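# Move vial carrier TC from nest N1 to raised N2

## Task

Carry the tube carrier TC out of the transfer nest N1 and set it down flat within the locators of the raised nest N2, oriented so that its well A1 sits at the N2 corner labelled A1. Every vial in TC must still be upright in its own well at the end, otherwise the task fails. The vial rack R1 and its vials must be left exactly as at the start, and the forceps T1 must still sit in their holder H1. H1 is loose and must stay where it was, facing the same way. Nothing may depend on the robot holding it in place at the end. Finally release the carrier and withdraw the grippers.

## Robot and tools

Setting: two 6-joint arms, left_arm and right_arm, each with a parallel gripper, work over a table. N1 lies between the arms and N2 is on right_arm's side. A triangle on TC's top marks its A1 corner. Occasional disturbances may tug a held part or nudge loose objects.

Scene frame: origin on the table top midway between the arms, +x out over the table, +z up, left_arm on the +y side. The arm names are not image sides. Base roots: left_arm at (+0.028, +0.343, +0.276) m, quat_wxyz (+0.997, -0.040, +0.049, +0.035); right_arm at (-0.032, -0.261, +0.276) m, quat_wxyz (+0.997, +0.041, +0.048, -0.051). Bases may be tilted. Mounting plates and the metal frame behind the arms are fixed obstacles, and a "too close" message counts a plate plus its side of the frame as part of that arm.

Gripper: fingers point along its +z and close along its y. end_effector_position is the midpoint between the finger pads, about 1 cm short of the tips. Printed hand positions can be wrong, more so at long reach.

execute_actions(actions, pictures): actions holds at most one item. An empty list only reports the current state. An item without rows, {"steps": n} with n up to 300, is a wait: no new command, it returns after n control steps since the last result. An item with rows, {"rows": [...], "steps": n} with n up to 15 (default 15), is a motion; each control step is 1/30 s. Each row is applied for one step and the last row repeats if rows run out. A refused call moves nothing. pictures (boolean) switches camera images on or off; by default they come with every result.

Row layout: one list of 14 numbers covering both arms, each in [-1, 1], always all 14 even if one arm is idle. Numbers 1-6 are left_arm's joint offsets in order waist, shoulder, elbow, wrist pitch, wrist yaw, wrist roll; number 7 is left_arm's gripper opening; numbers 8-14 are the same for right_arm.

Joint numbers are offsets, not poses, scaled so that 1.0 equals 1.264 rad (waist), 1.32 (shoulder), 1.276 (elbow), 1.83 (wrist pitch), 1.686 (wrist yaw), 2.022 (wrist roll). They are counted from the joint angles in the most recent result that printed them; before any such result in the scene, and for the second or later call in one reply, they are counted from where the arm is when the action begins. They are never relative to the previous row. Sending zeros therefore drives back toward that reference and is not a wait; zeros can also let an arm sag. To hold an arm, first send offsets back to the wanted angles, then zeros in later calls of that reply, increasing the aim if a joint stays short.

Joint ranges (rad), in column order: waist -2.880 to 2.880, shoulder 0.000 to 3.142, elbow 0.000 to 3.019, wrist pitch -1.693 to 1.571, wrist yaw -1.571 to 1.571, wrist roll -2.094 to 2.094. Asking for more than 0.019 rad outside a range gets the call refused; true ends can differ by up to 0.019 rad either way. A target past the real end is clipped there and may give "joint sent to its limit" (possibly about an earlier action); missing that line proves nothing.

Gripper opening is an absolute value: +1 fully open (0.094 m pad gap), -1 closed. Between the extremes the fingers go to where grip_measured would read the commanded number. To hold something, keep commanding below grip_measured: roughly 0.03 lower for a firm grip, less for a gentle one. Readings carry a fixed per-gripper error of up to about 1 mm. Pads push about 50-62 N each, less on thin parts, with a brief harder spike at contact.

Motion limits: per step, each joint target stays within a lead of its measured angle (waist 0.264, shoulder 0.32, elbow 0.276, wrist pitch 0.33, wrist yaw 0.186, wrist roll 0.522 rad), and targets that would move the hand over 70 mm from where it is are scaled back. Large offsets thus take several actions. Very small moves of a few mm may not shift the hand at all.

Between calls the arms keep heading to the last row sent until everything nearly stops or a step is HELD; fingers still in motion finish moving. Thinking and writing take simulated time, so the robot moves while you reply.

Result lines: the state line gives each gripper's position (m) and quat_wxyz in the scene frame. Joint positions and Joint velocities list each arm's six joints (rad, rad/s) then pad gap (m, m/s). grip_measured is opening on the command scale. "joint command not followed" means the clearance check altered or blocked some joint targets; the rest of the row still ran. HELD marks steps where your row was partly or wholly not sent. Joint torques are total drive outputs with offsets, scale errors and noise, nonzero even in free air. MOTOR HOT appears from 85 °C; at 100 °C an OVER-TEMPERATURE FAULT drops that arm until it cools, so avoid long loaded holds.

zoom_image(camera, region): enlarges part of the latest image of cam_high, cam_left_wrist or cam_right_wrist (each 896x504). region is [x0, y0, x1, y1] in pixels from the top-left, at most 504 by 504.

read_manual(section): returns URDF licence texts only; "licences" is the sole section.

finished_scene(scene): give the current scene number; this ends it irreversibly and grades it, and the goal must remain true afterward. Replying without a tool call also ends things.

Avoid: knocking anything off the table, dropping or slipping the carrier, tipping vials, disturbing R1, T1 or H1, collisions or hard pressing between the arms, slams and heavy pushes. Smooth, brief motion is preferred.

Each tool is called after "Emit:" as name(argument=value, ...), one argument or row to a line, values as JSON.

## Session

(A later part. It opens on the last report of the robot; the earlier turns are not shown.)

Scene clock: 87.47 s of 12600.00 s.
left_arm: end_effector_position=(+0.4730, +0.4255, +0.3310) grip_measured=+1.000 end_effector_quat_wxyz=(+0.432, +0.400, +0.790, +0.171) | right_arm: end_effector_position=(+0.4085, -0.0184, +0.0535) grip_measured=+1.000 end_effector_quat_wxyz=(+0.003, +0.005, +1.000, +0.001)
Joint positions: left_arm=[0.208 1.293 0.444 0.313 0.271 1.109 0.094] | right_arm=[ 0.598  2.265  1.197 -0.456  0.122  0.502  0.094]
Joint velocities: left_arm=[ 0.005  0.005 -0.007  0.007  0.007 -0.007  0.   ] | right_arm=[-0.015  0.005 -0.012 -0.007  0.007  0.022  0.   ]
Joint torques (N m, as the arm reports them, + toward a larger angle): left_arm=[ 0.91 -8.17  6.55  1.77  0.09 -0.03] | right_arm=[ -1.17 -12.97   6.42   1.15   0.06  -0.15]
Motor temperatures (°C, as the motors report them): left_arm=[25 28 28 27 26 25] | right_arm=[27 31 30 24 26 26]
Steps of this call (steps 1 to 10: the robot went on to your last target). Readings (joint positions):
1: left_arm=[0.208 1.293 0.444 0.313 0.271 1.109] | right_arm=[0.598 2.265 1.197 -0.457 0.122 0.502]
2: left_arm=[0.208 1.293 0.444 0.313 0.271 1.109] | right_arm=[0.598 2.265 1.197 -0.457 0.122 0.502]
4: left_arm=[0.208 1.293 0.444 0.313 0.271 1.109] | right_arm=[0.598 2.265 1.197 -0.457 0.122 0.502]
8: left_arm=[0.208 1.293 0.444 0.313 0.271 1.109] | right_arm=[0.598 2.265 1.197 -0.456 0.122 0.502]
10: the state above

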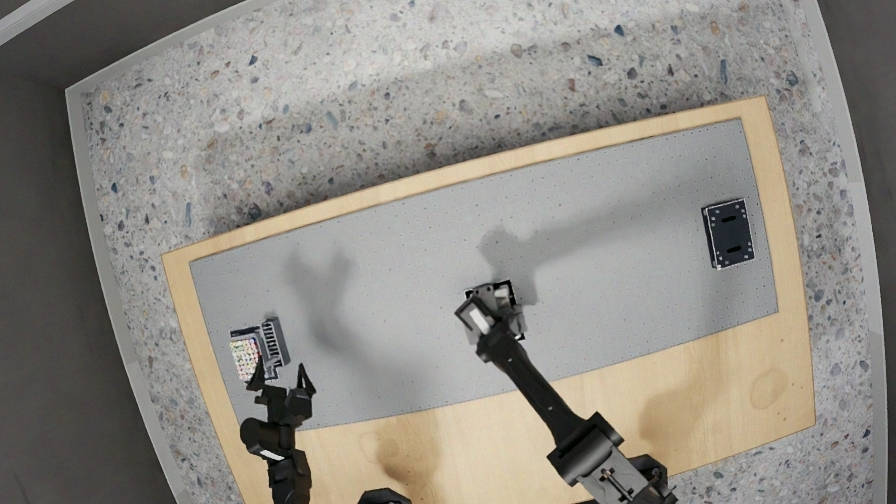

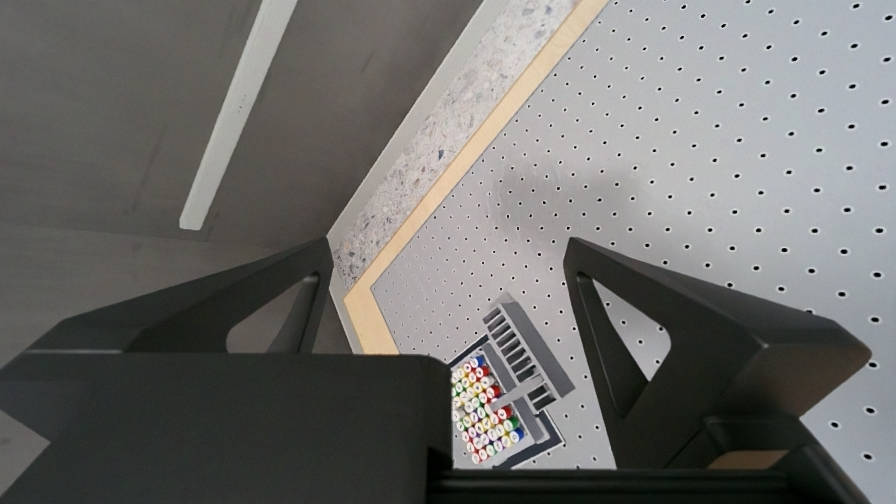

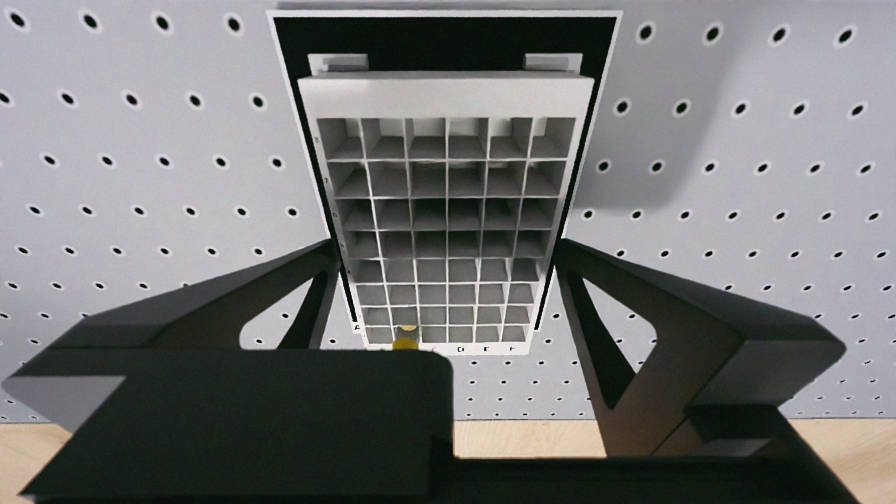

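Emit:
execute_actions(
  actions=[
    {"rows":[[0,0,0,0,0,0,1,-0.007,0.008,0.022,0.006,0,-0.004,1],[0,0,0,0,0,0,1,-0.008,0.012,0.023,0.008,0,-0.005,1],[0,0,0,0,0,0,1,-0.008,0.016,0.024,0.01,0,-0.006,1],[0,0,0,0,0,0,1,-0.009,0.02,0.025,0.012,0,-0.007,1],[0,0,0,0,0,0,1,-0.009,0.024,0.027,0.014,0,-0.008,1],[0,0,0,0,0,0,1,-0.01,0.028,0.028,0.016,0,-0.009,1],[0,0,0,0,0,0,1,-0.01,0.032,0.03,0.018,0,-0.01,1],[0,0,0,0,0,0,1,-0.011,0.036,0.031,0.021,0,-0.011,1],[0,0,0,0,0,0,1,-0.011,0.04,0.032,0.024,0,-0.012,1],[0,0,0,0,0,0,1,-0.012,0.044,0.033,0.027,0,-0.013,1]],"steps":15},
  ],
  pictures=false,
)

Emit:
execute_actions(
  actions=[
    {"steps":8},
  ],
)

Scene clock: 92.80 s of 12600.00 s.
left_arm: end_effector_position=(+0.4730, +0.4255, +0.3310) grip_measured=+1.000 end_effector_quat_wxyz=(+0.432, +0.400, +0.790, +0.171) | right_arm: end_effector_position=(+0.4069, -0.0185, +0.0321) grip_measured=+1.000 end_effector_quat_wxyz=(+0.002, +0.003, +1.000, +0.000)
Joint positions: left_arm=[0.208 1.293 0.444 0.313 0.271 1.109 0.094] | right_arm=[ 0.594  2.315  1.212 -0.423  0.122  0.495  0.094]
Joint velocities: left_arm=[ 0.015 -0.015 -0.002 -0.002 -0.007  0.037  0.   ] | right_arm=[-0.034  0.054 -0.002  0.002 -0.051 -0.007  0.   ]
Joint torques (N m, as the arm reports them, + toward a larger angle): left_arm=[ 1.06 -7.91  6.46  1.74  0.09  0.  ] | right_arm=[ -1.64 -13.76   6.01   1.2    0.05  -0.23]
Motor temperatures (°C, as the motors report them): left_arm=[25 28 28 27 26 25] | right_arm=[27 31 30 24 26 26]
Steps of this call (steps 1 to 15: the robot went on to your last target; steps 16 to 90: nothing new was sent; then 1.83 s passed at rest; steps 91 to 105: all 15 steps of this action). Readings (joint positions):
91: left_arm=[0.208 1.293 0.444 0.313 0.271 1.109] | right_arm=[0.598 2.265 1.197 -0.456 0.122 0.502]
92: left_arm=[0.208 1.293 0.444 0.313 0.271 1.109] | right_arm=[0.598 2.265 1.197 -0.456 0.122 0.502]
94: left_arm=[0.208 1.293 0.444 0.313 0.271 1.109] | right_arm=[0.598 2.267 1.197 -0.454 0.122 0.502]
98: left_arm=[0.208 1.293 0.444 0.313 0.271 1.109] | right_arm=[0.598 2.282 1.205 -0.441 0.122 0.501]
105: the state above

Scene clock: 93.07 s of 12600.00 s.
left_arm: end_effector_position=(+0.4730, +0.4255, +0.3310) grip_measured=+1.000 end_effector_quat_wxyz=(+0.432, +0.400, +0.790, +0.171) | right_arm: end_effector_position=(+0.4069, -0.0189, +0.0313) grip_measured=+1.000 end_effector_quat_wxyz=(+0.002, +0.003, +1.000, +0.000)
Joint positions: left_arm=[0.208 1.293 0.444 0.313 0.271 1.109 0.094] | right_arm=[ 0.593  2.317  1.212 -0.421  0.122  0.493  0.094]
Joint velocities: left_arm=[ 0.005  0.015  0.002 -0.002 -0.095  0.051  0.   ] | right_arm=[-0.005 -0.005 -0.007 -0.007  0.037  0.037  0.   ]
Joint torques (N m, as the arm reports them, + toward a larger angle): left_arm=[ 0.45 -8.06  6.41  1.77  0.1  -0.01] | right_arm=[ -1.25 -13.2    6.02   1.16   0.04  -0.24]
Motor temperatures (°C, as the motors report them): left_arm=[25 28 28 27 26 25] | right_arm=[27 31 30 24 26 26]
Steps of this call (steps 1 to 8: the robot went on to your last target). Readings (joint positions):
1: left_arm=[0.208 1.293 0.444 0.313 0.271 1.109] | right_arm=[0.594 2.317 1.212 -0.423 0.122 0.494]
2: left_arm=[0.208 1.293 0.444 0.313 0.271 1.109] | right_arm=[0.593 2.317 1.212 -0.423 0.122 0.494]
4: left_arm=[0.208 1.293 0.444 0.313 0.271 1.109] | right_arm=[0.593 2.317 1.212 -0.422 0.122 0.494]
8: the state above

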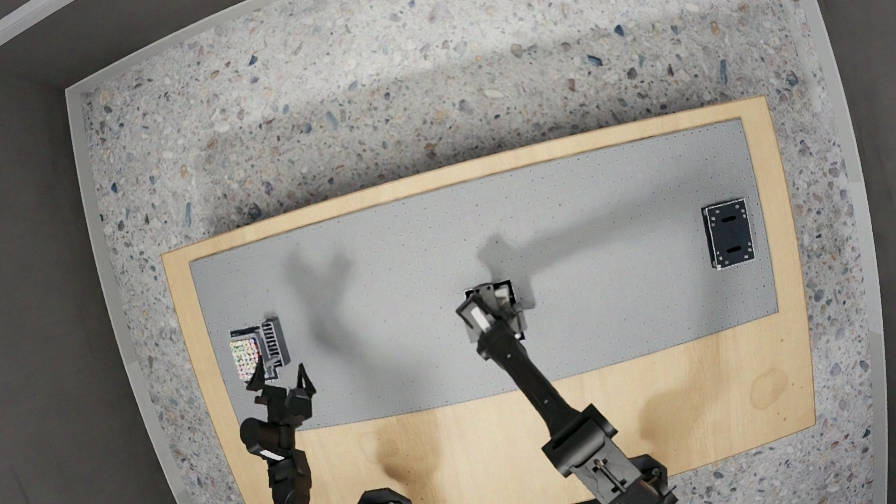

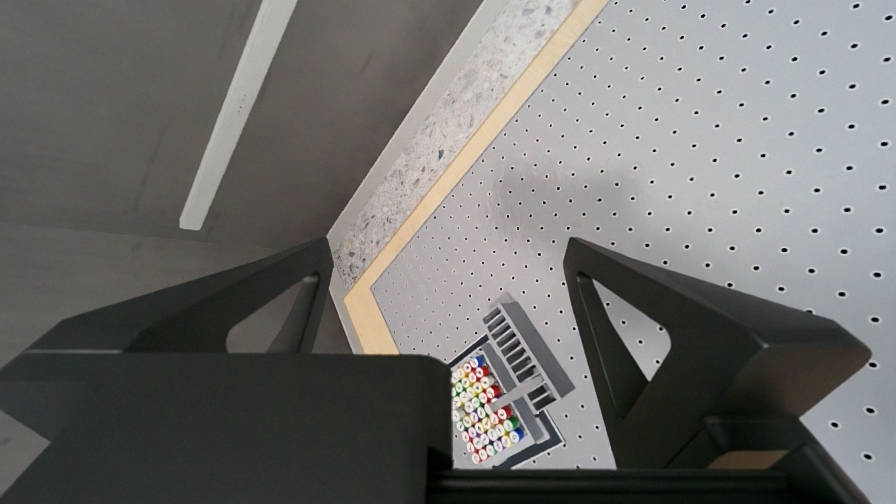

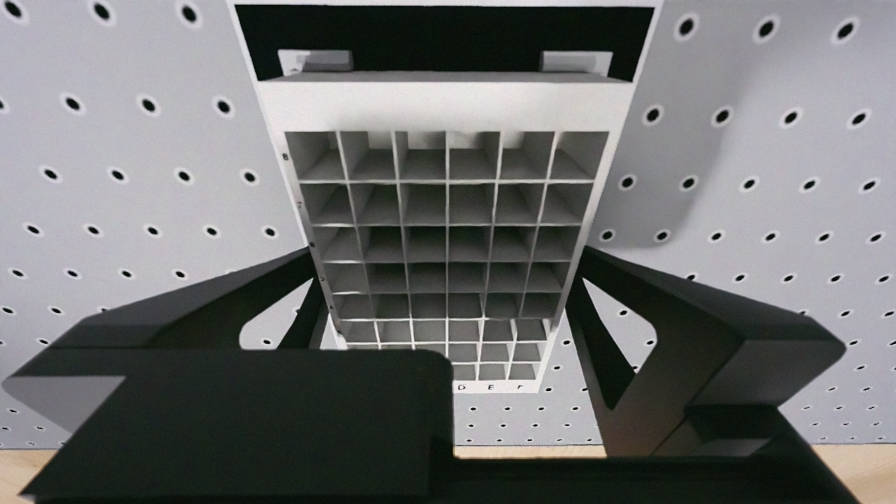

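Emit:
execute_actions(
  actions=[
    {"rows":[[0,0,0,0,0,0,1,0,0,0.015,0,0,0,0.9],[0,0,0,0,0,0,1,0,0,0.015,0,0,0,0.87],[0,0,0,0,0,0,1,0,0,0.015,0,0,0,0.85],[0,0,0,0,0,0,1,0,0,0.015,0,0,0,0.83],[0,0,0,0,0,0,1,0,0,0.015,0,0,0,0.81],[0,0,0,0,0,0,1,0,0,0.015,0,0,0,0.78]],"steps":15},
  ],
  pictures=false,
)

Scene clock: 96.97 s of 12600.00 s.
left_arm: end_effector_position=(+0.4730, +0.4255, +0.3310) grip_measured=+1.000 end_effector_quat_wxyz=(+0.432, +0.400, +0.790, +0.171) | right_arm: end_effector_position=(+0.4068, -0.0188, +0.0313) grip_measured=+0.805 end_effector_quat_wxyz=(+0.002, +0.003, +1.000, +0.000)
Joint positions: left_arm=[0.208 1.293 0.444 0.313 0.271 1.109 0.094] | right_arm=[ 0.593  2.317  1.212 -0.421  0.121  0.493  0.085]
Joint velocities: left_arm=[-0.015 -0.005  0.012  0.007 -0.007 -0.051  0.   ] | right_arm=[-0.015  0.005 -0.002 -0.012  0.037  0.022 -0.   ]
Joint torques (N m, as the arm reports them, + toward a larger angle): left_arm=[ 0.55 -8.33  6.5   1.72  0.12 -0.03] | right_arm=[ -0.55 -13.85   5.34   0.47   0.08  -0.04]
Motor temperatures (°C, as the motors report them): left_arm=[25 28 28 27 26 25] | right_arm=[27 31 30 24 26 26]
Steps of this call (steps 1 to 15: the robot went on to your last target; steps 16 to 90: nothing new was sent; then 0.40 s passed at rest; steps 91 to 105: all 15 steps of this action). Readings (joint positions):
91: left_arm=[0.208 1.293 0.444 0.313 0.271 1.109] | right_arm=[0.593 2.317 1.212 -0.421 0.122 0.493]
92: left_arm=[0.208 1.293 0.444 0.313 0.271 1.109] | right_arm=[0.593 2.317 1.212 -0.421 0.122 0.493]
94: left_arm=[0.208 1.293 0.444 0.313 0.271 1.109] | right_arm=[0.593 2.317 1.212 -0.421 0.122 0.493]
98: left_arm=[0.208 1.293 0.444 0.313 0.271 1.109] | right_arm=[0.593 2.317 1.212 -0.421 0.121 0.493]
105: the state above

Emit:
execute_actions(
  actions=[
    {"rows":[[0,0,0,0,0,0,1,0.006,-0.012,0,0,0,0,0.77],[0,0,0,0,0,0,1,0.007,-0.017,0,-0.002,0,0,0.77],[0,0,0,0,0,0,1,0.008,-0.022,-0.002,-0.005,0,0,0.77],[0,0,0,0,0,0,1,0.009,-0.028,-0.004,-0.008,0,0,0.77],[0,0,0,0,0,0,1,0.01,-0.034,-0.006,-0.011,0,0,0.77],[0,0,0,0,0,0,1,0.011,-0.04,-0.008,-0.014,0,0,0.77],[0,0,0,0,0,0,1,0.012,-0.046,-0.01,-0.017,0,0,0.77],[0,0,0,0,0,0,1,0.012,-0.052,-0.012,-0.02,0,0,0.77],[0,0,0,0,0,0,1,0.013,-0.058,-0.014,-0.023,0,0,0.77],[0,0,0,0,0,0,1,0.013,-0.064,-0.016,-0.026,0,0,0.77],[0,0,0,0,0,0,1,0.014,-0.07,-0.018,-0.029,0,0,0.77],[0,0,0,0,0,0,1,0.014,-0.075,-0.019,-0.032,0,0,0.77],[0,0,0,0,0,0,1,0.015,-0.08,-0.02,-0.035,0,0,0.77]],"steps":15},
  ],
  pictures=false,
)

Emit:
execute_actions(
  actions=[
    {"steps":10},
  ],
)

Scene clock: 105.73 s of 12600.00 s.
left_arm: end_effector_position=(+0.4730, +0.4255, +0.3310) grip_measured=+1.000 end_effector_quat_wxyz=(+0.432, +0.400, +0.790, +0.171) | right_arm: end_effector_position=(+0.4075, -0.0198, +0.0610) grip_measured=+0.805 end_effector_quat_wxyz=(+0.001, +0.000, +1.000, +0.000)
Joint positions: left_arm=[0.208 1.293 0.444 0.313 0.271 1.109 0.094] | right_arm=[ 0.598  2.247  1.189 -0.471  0.121  0.493  0.085]
Joint velocities: left_arm=[ 0.015  0.005  0.002  0.002  0.022 -0.022  0.   ] | right_arm=[ 0.005 -0.2    0.007 -0.071  0.007  0.022 -0.001]
Joint torques (N m, as the arm reports them, + toward a larger angle): left_arm=[ 1.1  -8.11  6.45  1.68  0.11  0.  ] | right_arm=[  0.5  -15.18   3.72   0.13   0.03  -0.05]
Motor temperatures (°C, as the motors report them): left_arm=[25 28 28 27 26 25] | right_arm=[27 31 30 24 26 26]
Steps of this call (steps 1 to 15: the robot went on to your last target; steps 16 to 90: nothing new was sent; then 5.27 s passed at rest; steps 91 to 105: all 15 steps of this action). Readings (joint positions):
91: left_arm=[0.208 1.293 0.444 0.313 0.271 1.109] | right_arm=[0.593 2.317 1.212 -0.421 0.121 0.493]
92: left_arm=[0.208 1.293 0.444 0.313 0.271 1.109] | right_arm=[0.593 2.317 1.212 -0.421 0.121 0.493]
94: left_arm=[0.208 1.293 0.444 0.313 0.271 1.109] | right_arm=[0.594 2.317 1.212 -0.421 0.121 0.493]
98: left_arm=[0.208 1.293 0.444 0.313 0.271 1.109] | right_arm=[0.595 2.306 1.209 -0.430 0.121 0.493]
105: the state above

Scene clock: 106.07 s of 12600.00 s.
left_arm: end_effector_position=(+0.4730, +0.4255, +0.3310) grip_measured=+1.000 end_effector_quat_wxyz=(+0.432, +0.400, +0.790, +0.171) | right_arm: end_effector_position=(+0.4118, -0.0179, +0.0684) grip_measured=+0.805 end_effector_quat_wxyz=(+0.007, +0.000, +1.000, +0.003)
Joint positions: left_arm=[0.208 1.293 0.444 0.313 0.271 1.109 0.094] | right_arm=[ 0.599  2.231  1.189 -0.473  0.121  0.493  0.085]
Joint velocities: left_arm=[ 0.005  0.005 -0.002 -0.007  0.037 -0.007  0.   ] | right_arm=[-0.005 -0.005  0.012 -0.012 -0.022 -0.007  0.   ]
Joint torques (N m, as the arm reports them, + toward a larger angle): left_arm=[ 0.56 -8.59  6.51  1.7   0.08 -0.01] | right_arm=[  0.55 -14.77   3.94   0.15   0.05  -0.04]
Motor temperatures (°C, as the motors report them): left_arm=[25 28 28 27 26 25] | right_arm=[27 31 30 24 26 26]
Steps of this call (steps 1 to 10: the robot went on to your last target). Readings (joint positions):
1: left_arm=[0.208 1.293 0.444 0.313 0.271 1.109] | right_arm=[0.598 2.241 1.189 -0.471 0.121 0.493]
2: left_arm=[0.208 1.293 0.444 0.313 0.271 1.109] | right_arm=[0.599 2.236 1.189 -0.471 0.121 0.493]
4: left_arm=[0.208 1.293 0.444 0.313 0.271 1.109] | right_arm=[0.599 2.231 1.189 -0.471 0.121 0.493]
8: left_arm=[0.208 1.293 0.444 0.313 0.271 1.109] | right_arm=[0.599 2.231 1.189 -0.473 0.121 0.493]
10: the state above

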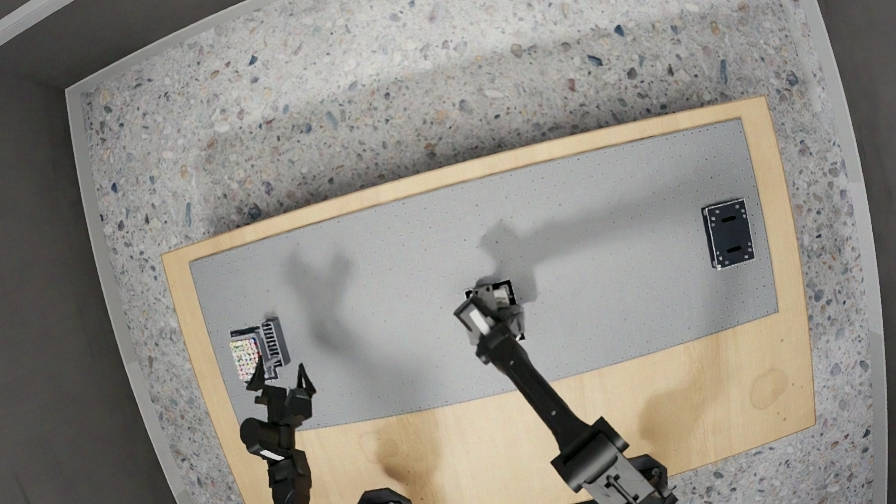

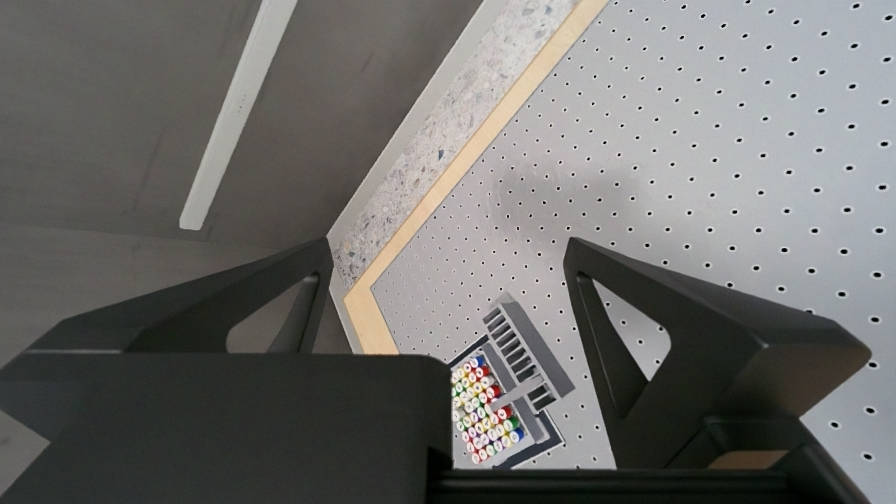

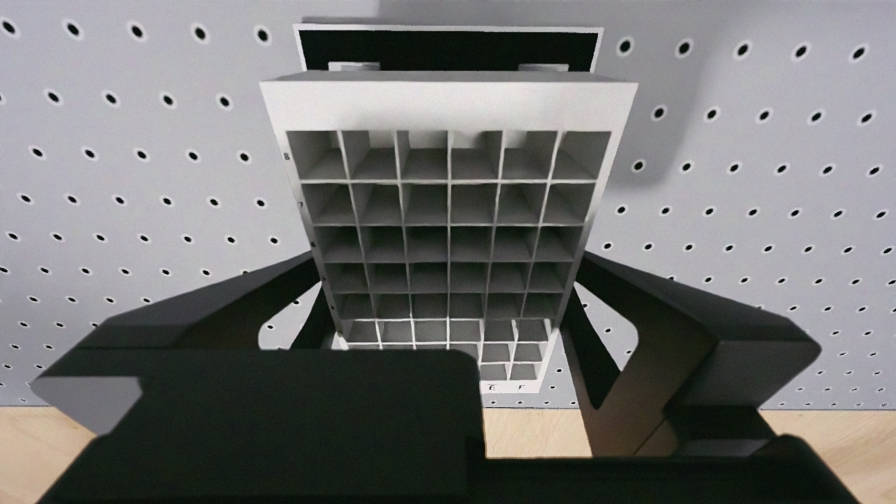

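Emit:
execute_actions(
  actions=[
    {"rows":[[0,0,0,0,0,0,1,-0.015,-0.012,0.02,-0.005,-0.002,-0.01,0.77],[0,0,0,0,0,0,1,-0.035,-0.016,0.027,-0.011,-0.004,-0.022,0.77],[0,0,0,0,0,0,1,-0.06,-0.021,0.035,-0.018,-0.006,-0.037,0.77],[0,0,0,0,0,0,1,-0.085,-0.025,0.044,-0.026,-0.008,-0.053,0.77],[0,0,0,0,0,0,1,-0.11,-0.03,0.053,-0.034,-0.01,-0.069,0.77],[0,0,0,0,0,0,1,-0.135,-0.034,0.062,-0.042,-0.012,-0.084,0.77],[0,0,0,0,0,0,1,-0.16,-0.038,0.071,-0.05,-0.013,-0.1,0.77],[0,0,0,0,0,0,1,-0.185,-0.042,0.08,-0.057,-0.015,-0.115,0.77],[0,0,0,0,0,0,1,-0.21,-0.046,0.089,-0.065,-0.017,-0.13,0.77],[0,0,0,0,0,0,1,-0.235,-0.05,0.098,-0.073,-0.019,-0.146,0.77],[0,0,0,0,0,0,1,-0.26,-0.055,0.107,-0.081,-0.02,-0.162,0.77],[0,0,0,0,0,0,1,-0.285,-0.059,0.116,-0.088,-0.022,-0.177,0.77],[0,0,0,0,0,0,1,-0.31,-0.063,0.125,-0.096,-0.024,-0.193,0.77],[0,0,0,0,0,0,1,-0.335,-0.067,0.134,-0.104,-0.025,-0.208,0.77],[0,0,0,0,0,0,1,-0.36,-0.071,0.143,-0.112,-0.027,-0.224,0.77]],"steps":15},
  ],
  pictures=false,
)

Emit:
execute_actions(
  actions=[
    {"steps":10},
  ],
  pictures=false,
)

Scene clock: 121.93 s of 12600.00 s.
left_arm: end_effector_position=(+0.4730, +0.4255, +0.3310) grip_measured=+1.000 end_effector_quat_wxyz=(+0.432, +0.400, +0.790, +0.171) | right_arm: end_effector_position=(+0.4834, -0.1705, +0.0729) grip_measured=+0.805 end_effector_quat_wxyz=(-0.025, +0.043, +0.999, +0.002)
Joint positions: left_arm=[0.208 1.293 0.444 0.313 0.271 1.109 0.094] | right_arm=[ 0.271  2.219  1.281 -0.604  0.087  0.254  0.085]
Joint velocities: left_arm=[-0.015 -0.005 -0.017 -0.012 -0.051 -0.037  0.   ] | right_arm=[-0.943 -0.112  0.261 -0.354 -0.154 -0.711 -0.   ]
Joint torques (N m, as the arm reports them, + toward a larger angle): left_arm=[ 0.66 -8.38  6.32  1.75  0.13 -0.05] | right_arm=[ -1.01 -16.94   7.32  -0.05  -0.12  -0.2 ]
Motor temperatures (°C, as the motors report them): left_arm=[25 28 28 27 26 25] | right_arm=[27 32 29 24 26 26]
Steps of this call (steps 1 to 30: the robot went on to your last target; steps 31 to 90: nothing new was sent; then 12.37 s passed at rest; steps 91 to 105: all 15 steps of this action). Readings (joint positions):
91: left_arm=[0.208 1.293 0.444 0.313 0.271 1.109] | right_arm=[0.599 2.231 1.189 -0.473 0.121 0.492]
92: left_arm=[0.208 1.293 0.444 0.313 0.271 1.109] | right_arm=[0.596 2.231 1.189 -0.475 0.119 0.489]
94: left_arm=[0.208 1.293 0.444 0.313 0.271 1.109] | right_arm=[0.580 2.231 1.194 -0.488 0.110 0.465]
98: left_arm=[0.208 1.293 0.444 0.313 0.271 1.109] | right_arm=[0.490 2.231 1.219 -0.528 0.101 0.399]
105: the state above

Scene clock: 122.27 s of 12600.00 s.
left_arm: end_effector_position=(+0.4730, +0.4255, +0.3310) grip_measured=+1.000 end_effector_quat_wxyz=(+0.432, +0.400, +0.790, +0.171) | right_arm: end_effector_position=(+0.5274, -0.2587, +0.1098) grip_measured=+0.805 end_effector_quat_wxyz=(+0.001, +0.040, +0.999, +0.003)
Joint positions: left_arm=[0.208 1.293 0.444 0.313 0.271 1.109 0.094] | right_arm=[ 0.111  2.156  1.341 -0.663  0.082  0.085  0.085]
Joint velocities: left_arm=[-0.015 -0.005  0.002  0.017  0.037 -0.007  0.   ] | right_arm=[ 0.103 -0.112  0.022 -0.007 -0.066 -0.139 -0.   ]
Joint torques (N m, as the arm reports them, + toward a larger angle): left_arm=[ 0.68 -7.76  6.42  1.65  0.11 -0.03] | right_arm=[  0.92 -15.44   7.87  -0.19  -0.22  -0.23]
Motor temperatures (°C, as the motors report them): left_arm=[25 28 28 27 26 25] | right_arm=[27 32 30 24 26 26]
Steps of this call (steps 1 to 10: the robot went on to your last target). Readings (joint positions):
1: left_arm=[0.208 1.293 0.444 0.313 0.271 1.109] | right_arm=[0.240 2.215 1.291 -0.616 0.086 0.231]
2: left_arm=[0.208 1.293 0.444 0.313 0.271 1.109] | right_arm=[0.211 2.210 1.300 -0.627 0.084 0.206]
4: left_arm=[0.208 1.293 0.444 0.313 0.271 1.109] | right_arm=[0.159 2.198 1.317 -0.648 0.083 0.158]
8: left_arm=[0.208 1.293 0.444 0.313 0.271 1.109] | right_arm=[0.109 2.167 1.338 -0.662 0.083 0.100]
10: the state above

Emit:
execute_actions(
  actions=[
    {"rows":[[0,0,0,0,0,0,1,0,-0.03,0.03,-0.005,-0.004,-0.025,0.77],[0,0,0,0,0,0,1,-0.02,-0.038,0.04,-0.012,-0.007,-0.04,0.77],[0,0,0,0,0,0,1,-0.045,-0.046,0.05,-0.02,-0.01,-0.058,0.77],[0,0,0,0,0,0,1,-0.075,-0.054,0.061,-0.03,-0.013,-0.078,0.77],[0,0,0,0,0,0,1,-0.108,-0.061,0.072,-0.041,-0.015,-0.1,0.77],[0,0,0,0,0,0,1,-0.142,-0.067,0.083,-0.052,-0.018,-0.123,0.77],[0,0,0,0,0,0,1,-0.177,-0.072,0.095,-0.064,-0.02,-0.146,0.77],[0,0,0,0,0,0,1,-0.212,-0.076,0.107,-0.076,-0.023,-0.17,0.77],[0,0,0,0,0,0,1,-0.247,-0.08,0.119,-0.088,-0.025,-0.193,0.77],[0,0,0,0,0,0,1,-0.282,-0.083,0.13,-0.1,-0.028,-0.216,0.77],[0,0,0,0,0,0,1,-0.315,-0.085,0.141,-0.111,-0.03,-0.238,0.77],[0,0,0,0,0,0,1,-0.346,-0.087,0.151,-0.121,-0.032,-0.259,0.77],[0,0,0,0,0,0,1,-0.374,-0.088,0.16,-0.13,-0.034,-0.278,0.77],[0,0,0,0,0,0,1,-0.398,-0.089,0.168,-0.138,-0.036,-0.294,0.77],[0,0,0,0,0,0,1,-0.416,-0.089,0.174,-0.145,-0.037,-0.306,0.77]],"steps":15},
  ],
  pictures=false,
)

Emit:
execute_actions(
  actions=[
    {"steps":22},
  ],
)

Scene clock: 129.57 s of 12600.00 s.
left_arm: end_effector_position=(+0.4730, +0.4255, +0.3310) grip_measured=+1.000 end_effector_quat_wxyz=(+0.432, +0.400, +0.790, +0.171) | right_arm: end_effector_position=(+0.5109, -0.4067, +0.1224) grip_measured=+0.805 end_effector_quat_wxyz=(-0.033, +0.042, +0.998, +0.018)
Joint positions: left_arm=[0.208 1.293 0.444 0.313 0.271 1.109 0.094] | right_arm=[-0.159  2.141  1.404 -0.794  0.039 -0.177  0.085]
Joint velocities: left_arm=[-0.005 -0.005 -0.017 -0.007 -0.051 -0.051  0.   ] | right_arm=[-0.923  0.005  0.203 -0.398 -0.066 -0.696 -0.   ]
Joint torques (N m, as the arm reports them, + toward a larger angle): left_arm=[ 1.04 -8.23  6.49  1.8   0.1   0.  ] | right_arm=[ -2.02 -17.29   9.05  -0.11  -0.17  -0.19]
Motor temperatures (°C, as the motors report them): left_arm=[25 28 29 27 26 25] | right_arm=[27 32 30 24 26 26]
Steps of this call (steps 1 to 30: the robot went on to your last target; steps 31 to 90: nothing new was sent; then 3.80 s passed at rest; steps 91 to 105: all 15 steps of this action). Readings (joint positions):
91: left_arm=[0.208 1.293 0.444 0.313 0.271 1.109] | right_arm=[0.139 2.152 1.342 -0.666 0.078 0.056]
92: left_arm=[0.208 1.293 0.444 0.313 0.271 1.109] | right_arm=[0.136 2.152 1.343 -0.668 0.075 0.051]
94: left_arm=[0.208 1.293 0.444 0.313 0.271 1.109] | right_arm=[0.120 2.150 1.347 -0.679 0.065 0.027]
98: left_arm=[0.208 1.293 0.444 0.313 0.271 1.109] | right_arm=[0.043 2.143 1.361 -0.713 0.055 -0.034]
105: the state above

Scene clock: 130.30 s of 12600.00 s.
left_arm: end_effector_position=(+0.4730, +0.4255, +0.3310) grip_measured=+1.000 end_effector_quat_wxyz=(+0.432, +0.400, +0.790, +0.171) | right_arm: end_effector_position=(+0.4982, -0.5713, +0.1978) grip_measured=+0.805 end_effector_quat_wxyz=(+0.005, +0.009, +1.000, +0.001)
Joint positions: left_arm=[0.208 1.293 0.444 0.313 0.271 1.109 0.094] | right_arm=[-0.421  2.053  1.525 -0.913  0.022 -0.508  0.085]
Joint velocities: left_arm=[-0.015  0.005  0.007  0.012 -0.066 -0.051  0.   ] | right_arm=[ 0.034 -0.005 -0.007 -0.032 -0.066 -0.081  0.   ]
Joint torques (N m, as the arm reports them, + toward a larger angle): left_arm=[ 0.97 -7.84  6.38  1.71  0.09 -0.05] | right_arm=[ -1.45 -16.5   10.16   0.08  -0.21  -0.24]
Motor temperatures (°C, as the motors report them): left_arm=[25 28 29 27 26 25] | right_arm=[27 32 31 24 26 26]
Steps of this call (steps 1 to 22: the robot went on to your last target). Readings (joint positions):
1: left_arm=[0.208 1.293 0.444 0.313 0.271 1.109] | right_arm=[-0.190 2.141 1.411 -0.806 0.037 -0.200]
2: left_arm=[0.208 1.293 0.444 0.313 0.271 1.109] | right_arm=[-0.221 2.140 1.418 -0.817 0.035 -0.221]
4: left_arm=[0.208 1.293 0.444 0.313 0.271 1.109] | right_arm=[-0.281 2.139 1.434 -0.840 0.033 -0.267]
8: left_arm=[0.208 1.293 0.444 0.313 0.271 1.109] | right_arm=[-0.381 2.129 1.465 -0.880 0.029 -0.358]
22: the state above

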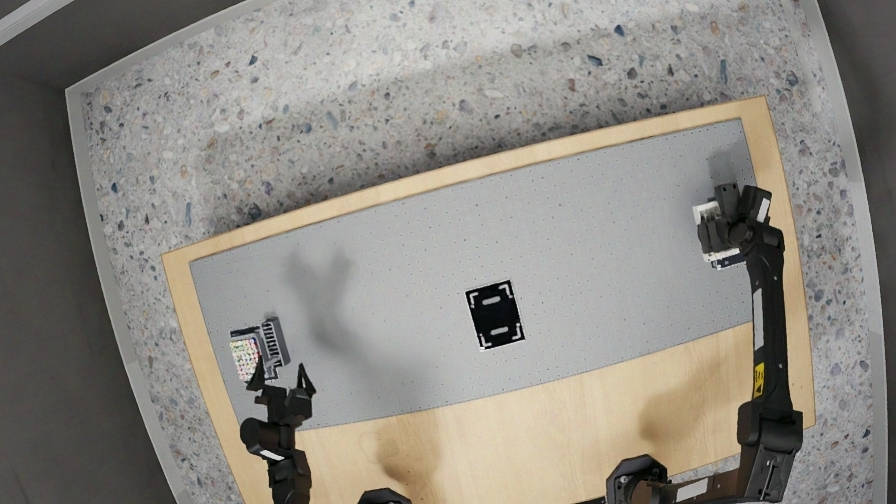

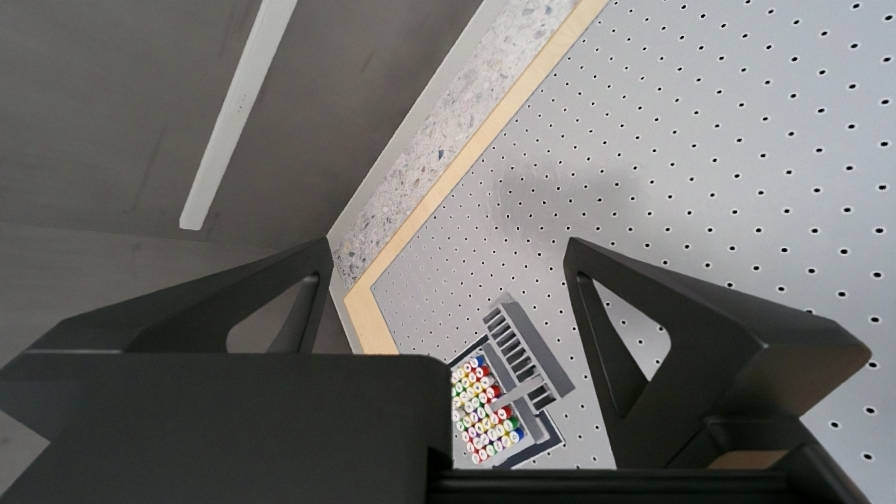

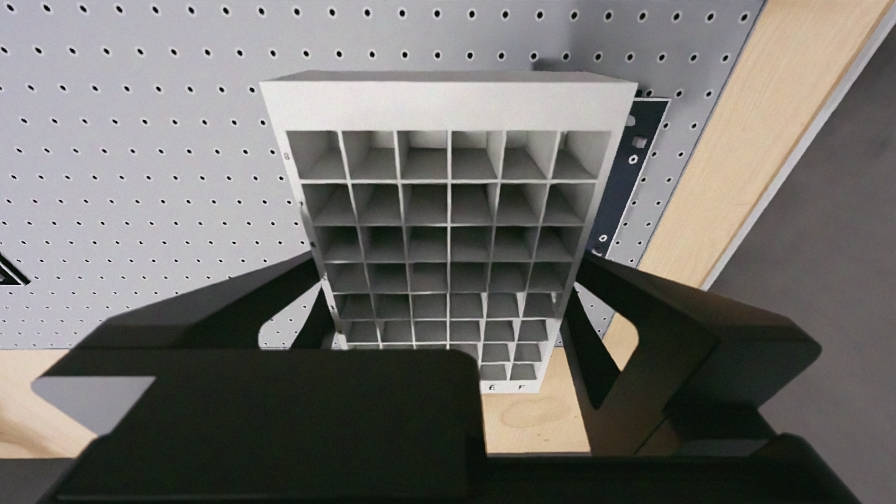

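Emit:
execute_actions(
  actions=[
    {"rows":[[0,0,0,0,0,0,1,-0.012,0.006,0.016,0.004,-0.005,-0.012,0.77],[0,0,0,0,0,0,1,-0.024,0.014,0.021,0.008,-0.006,-0.02,0.77],[0,0,0,0,0,0,1,-0.036,0.023,0.026,0.012,-0.007,-0.028,0.77],[0,0,0,0,0,0,1,-0.048,0.033,0.031,0.016,-0.008,-0.036,0.77],[0,0,0,0,0,0,1,-0.06,0.043,0.036,0.021,-0.009,-0.044,0.77],[0,0,0,0,0,0,1,-0.072,0.053,0.041,0.026,-0.01,-0.052,0.77],[0,0,0,0,0,0,1,-0.084,0.063,0.046,0.03,-0.011,-0.06,0.77],[0,0,0,0,0,0,1,-0.095,0.073,0.051,0.035,-0.012,-0.068,0.77],[0,0,0,0,0,0,1,-0.105,0.083,0.056,0.039,-0.013,-0.075,0.77],[0,0,0,0,0,0,1,-0.115,0.093,0.061,0.044,-0.013,-0.082,0.77],[0,0,0,0,0,0,1,-0.123,0.103,0.065,0.048,-0.013,-0.088,0.77],[0,0,0,0,0,0,1,-0.13,0.112,0.069,0.052,-0.013,-0.093,0.77],[0,0,0,0,0,0,1,-0.136,0.12,0.073,0.056,-0.013,-0.097,0.77],[0,0,0,0,0,0,1,-0.14,0.127,0.077,0.06,-0.013,-0.1,0.77],[0,0,0,0,0,0,1,-0.143,0.133,0.08,0.063,-0.013,-0.103,0.77]],"steps":15},
  ],
  pictures=false,
)

Emit:
execute_actions(
  actions=[
    {"steps":18},
  ],
)

Scene clock: 140.63 s of 12600.00 s.
left_arm: end_effector_position=(+0.4730, +0.4255, +0.3310) grip_measured=+1.000 end_effector_quat_wxyz=(+0.432, +0.400, +0.790, +0.171) | right_arm: end_effector_position=(+0.4416, -0.6625, +0.1180) grip_measured=+0.805 end_effector_quat_wxyz=(-0.005, +0.022, +1.000, +0.007)
Joint positions: left_arm=[0.208 1.293 0.444 0.313 0.271 1.109 0.094] | right_arm=[-0.6    2.21   1.572 -0.823  0.003 -0.658  0.085]
Joint velocities: left_arm=[-0.005 -0.005 -0.032  0.007  0.022 -0.007  0.   ] | right_arm=[-0.386  0.396  0.056  0.193  0.051 -0.286  0.001]
Joint torques (N m, as the arm reports them, + toward a larger angle): left_arm=[ 0.5  -8.08  6.43  1.81  0.11 -0.03] | right_arm=[ -0.18 -16.38  10.6    0.94  -0.2   -0.23]
Motor temperatures (°C, as the motors report them): left_arm=[25 28 29 27 26 25] | right_arm=[27 32 33 24 26 26]
Steps of this call (steps 1 to 30: the robot went on to your last target; steps 31 to 90: nothing new was sent; then 6.83 s passed at rest; steps 91 to 105: all 15 steps of this action). Readings (joint positions):
91: left_arm=[0.208 1.293 0.444 0.313 0.271 1.109] | right_arm=[-0.420 2.053 1.525 -0.916 0.020 -0.517]
92: left_arm=[0.208 1.293 0.444 0.313 0.271 1.109] | right_arm=[-0.421 2.054 1.525 -0.916 0.017 -0.519]
94: left_arm=[0.208 1.293 0.444 0.313 0.271 1.109] | right_arm=[-0.429 2.058 1.525 -0.909 0.012 -0.531]
98: left_arm=[0.208 1.293 0.444 0.313 0.271 1.109] | right_arm=[-0.476 2.096 1.537 -0.880 0.005 -0.575]
105: the state above

Scene clock: 141.23 s of 12600.00 s.
left_arm: end_effector_position=(+0.4730, +0.4255, +0.3310) grip_measured=+1.000 end_effector_quat_wxyz=(+0.432, +0.400, +0.790, +0.171) | right_arm: end_effector_position=(+0.4367, -0.6643, +0.0989) grip_measured=+0.805 end_effector_quat_wxyz=(-0.011, +0.005, +1.000, +0.011)
Joint positions: left_arm=[0.208 1.293 0.444 0.313 0.271 1.109 0.094] | right_arm=[-0.607  2.248  1.582 -0.81   0.003 -0.699  0.085]
Joint velocities: left_arm=[ 0.005  0.015  0.012 -0.002 -0.051  0.037  0.   ] | right_arm=[ 0.005 -0.015 -0.007 -0.002 -0.022 -0.081 -0.001]
Joint torques (N m, as the arm reports them, + toward a larger angle): left_arm=[ 0.65 -8.63  6.48  1.62  0.1   0.03] | right_arm=[ -1.71 -17.71   9.98   0.91  -0.2   -0.23]
Motor temperatures (°C, as the motors report them): left_arm=[25 28 29 27 26 25] | right_arm=[27 32 33 24 26 26]
Steps of this call (steps 1 to 18: the robot went on to your last target). Readings (joint positions):
1: left_arm=[0.208 1.293 0.444 0.313 0.271 1.109] | right_arm=[-0.611 2.223 1.574 -0.817 0.003 -0.666]
2: left_arm=[0.208 1.293 0.444 0.313 0.271 1.109] | right_arm=[-0.619 2.233 1.574 -0.814 0.003 -0.673]
4: left_arm=[0.208 1.293 0.444 0.313 0.271 1.109] | right_arm=[-0.626 2.245 1.574 -0.814 0.003 -0.682]
8: left_arm=[0.208 1.293 0.444 0.313 0.271 1.109] | right_arm=[-0.619 2.248 1.577 -0.814 0.003 -0.692]
18: the state above

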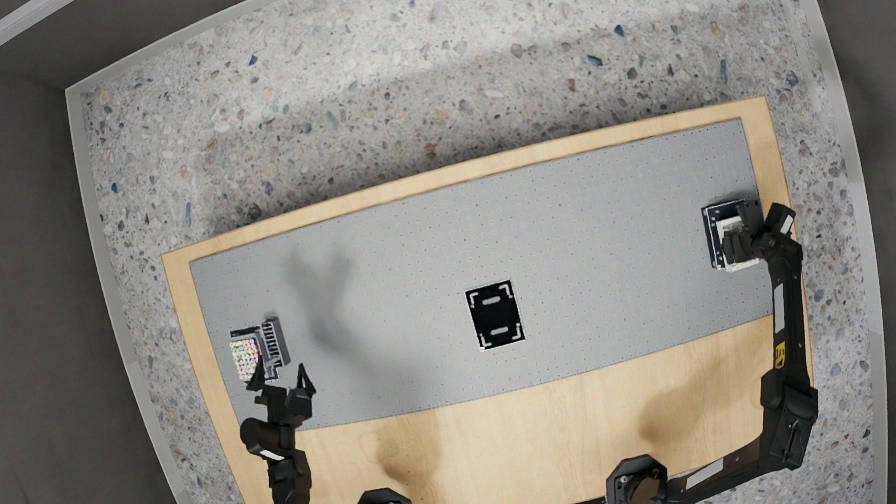

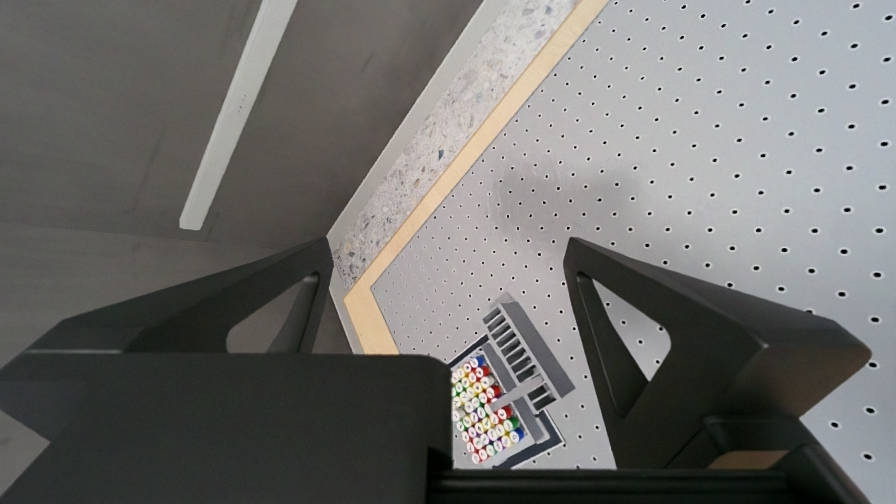

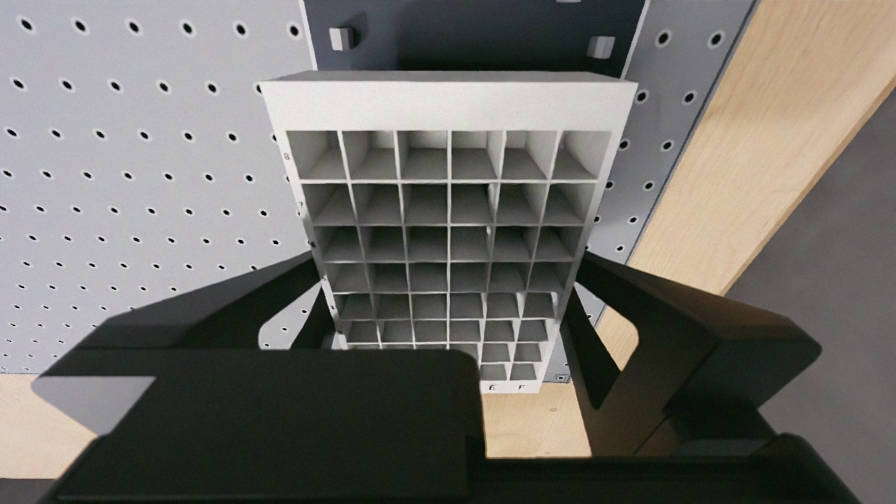

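Emit:
execute_actions(
  actions=[
    {"rows":[[0,0,0,0,0,0,1,0.008,0.004,0.025,0.008,0.006,0.008,0.77],[0,0,0,0,0,0,1,0.01,0.008,0.033,0.011,0.007,0.01,0.77],[0,0,0,0,0,0,1,0.01,0.011,0.042,0.014,0.007,0.012,0.77]],"steps":15},
  ],
  pictures=false,
)

Emit:
execute_actions(
  actions=[
    {"steps":6},
  ],
)

Scene clock: 149.60 s of 12600.00 s.
left_arm: end_effector_position=(+0.4730, +0.4255, +0.3310) grip_measured=+1.000 end_effector_quat_wxyz=(+0.432, +0.400, +0.790, +0.171) | right_arm: end_effector_position=(+0.4402, -0.6674, +0.0973) grip_measured=+0.805 end_effector_quat_wxyz=(-0.009, +0.008, +1.000, +0.004)
Joint positions: left_arm=[0.208 1.293 0.444 0.313 0.271 1.109 0.094] | right_arm=[-0.605  2.253  1.589 -0.798  0.011 -0.692  0.085]
Joint velocities: left_arm=[ 0.005 -0.015 -0.017 -0.002 -0.007 -0.066  0.   ] | right_arm=[-0.024  0.005 -0.002  0.002 -0.007 -0.022 -0.   ]
Joint torques (N m, as the arm reports them, + toward a larger angle): left_arm=[ 0.4  -8.57  6.36  1.61  0.08 -0.04] | right_arm=[ -1.82 -15.87  10.14   1.07   0.13   0.15]
Motor temperatures (°C, as the motors report them): left_arm=[25 28 29 27 26 25] | right_arm=[27 33 34 24 26 26]
Steps of this call (steps 1 to 15: the robot went on to your last target; steps 16 to 90: nothing new was sent; then 4.87 s passed at rest; steps 91 to 105: all 15 steps of this action). Readings (joint positions):
91: left_arm=[0.208 1.293 0.444 0.313 0.271 1.109] | right_arm=[-0.607 2.248 1.582 -0.810 0.005 -0.700]
92: left_arm=[0.208 1.293 0.444 0.313 0.271 1.109] | right_arm=[-0.607 2.248 1.582 -0.809 0.009 -0.699]
94: left_arm=[0.208 1.293 0.444 0.313 0.271 1.109] | right_arm=[-0.606 2.249 1.584 -0.804 0.011 -0.697]
98: left_arm=[0.208 1.293 0.444 0.313 0.271 1.109] | right_arm=[-0.606 2.253 1.589 -0.798 0.011 -0.694]
105: the state above

Scene clock: 149.80 s of 12600.00 s.
left_arm: end_effector_position=(+0.4730, +0.4255, +0.3310) grip_measured=+1.000 end_effector_quat_wxyz=(+0.432, +0.400, +0.790, +0.171) | right_arm: end_effector_position=(+0.4402, -0.6674, +0.0973) grip_measured=+0.805 end_effector_quat_wxyz=(-0.009, +0.008, +1.000, +0.004)
Joint positions: left_arm=[0.208 1.293 0.444 0.313 0.271 1.109 0.094] | right_arm=[-0.605  2.253  1.589 -0.798  0.011 -0.692  0.085]
Joint velocities: left_arm=[ 0.005  0.005  0.007 -0.012 -0.051 -0.037  0.   ] | right_arm=[-0.005  0.005 -0.007 -0.017 -0.007 -0.007 -0.001]
Joint torques (N m, as the arm reports them, + toward a larger angle): left_arm=[ 1.1  -7.79  6.4   1.81  0.1  -0.04] | right_arm=[ -1.55 -15.97  10.07   1.05   0.11   0.14]
Motor temperatures (°C, as the motors report them): left_arm=[25 28 29 27 26 25] | right_arm=[27 33 34 24 26 26]
Steps of this call (steps 1 to 6: the robot went on to your last target). Readings (joint positions):
1: left_arm=[0.208 1.293 0.444 0.313 0.271 1.109] | right_arm=[-0.605 2.253 1.589 -0.798 0.011 -0.692]
2: left_arm=[0.208 1.293 0.444 0.313 0.271 1.109] | right_arm=[-0.605 2.253 1.589 -0.798 0.011 -0.692]
4: left_arm=[0.208 1.293 0.444 0.313 0.271 1.109] | right_arm=[-0.605 2.253 1.589 -0.798 0.011 -0.692]
6: the state above

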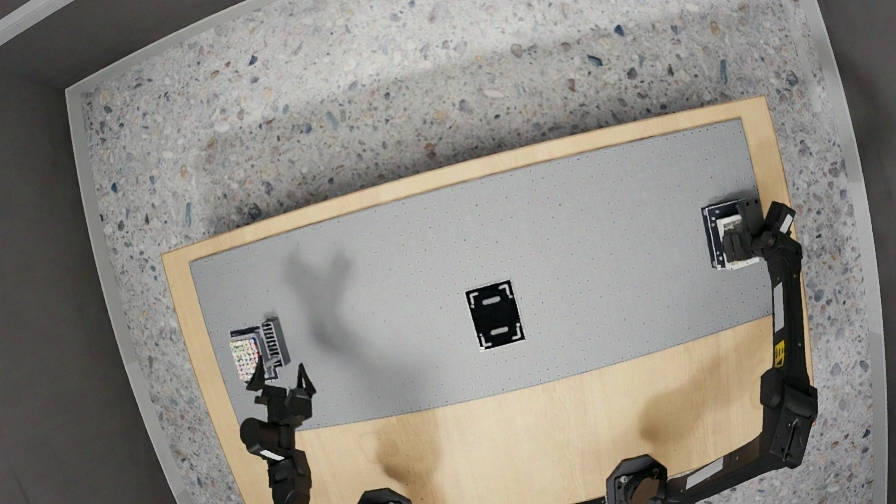

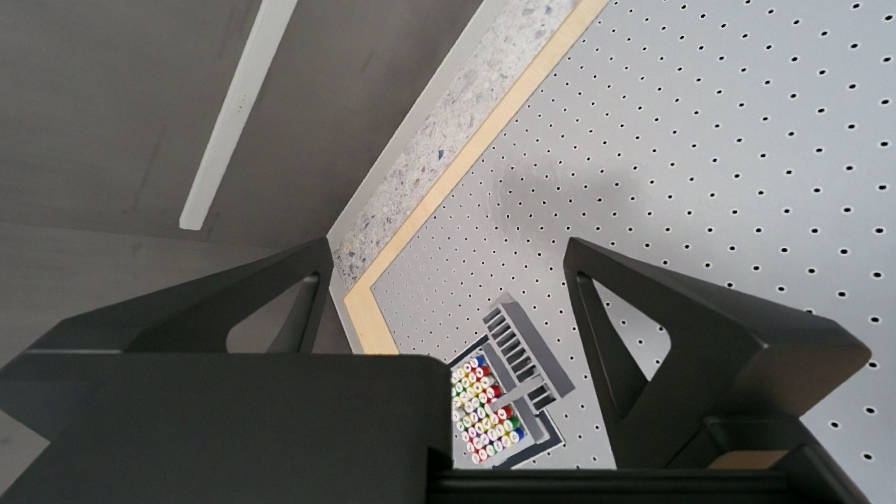

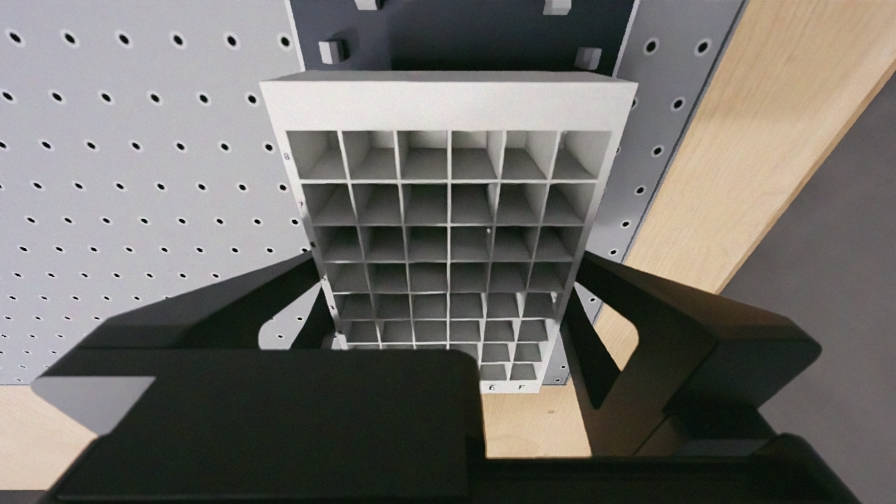

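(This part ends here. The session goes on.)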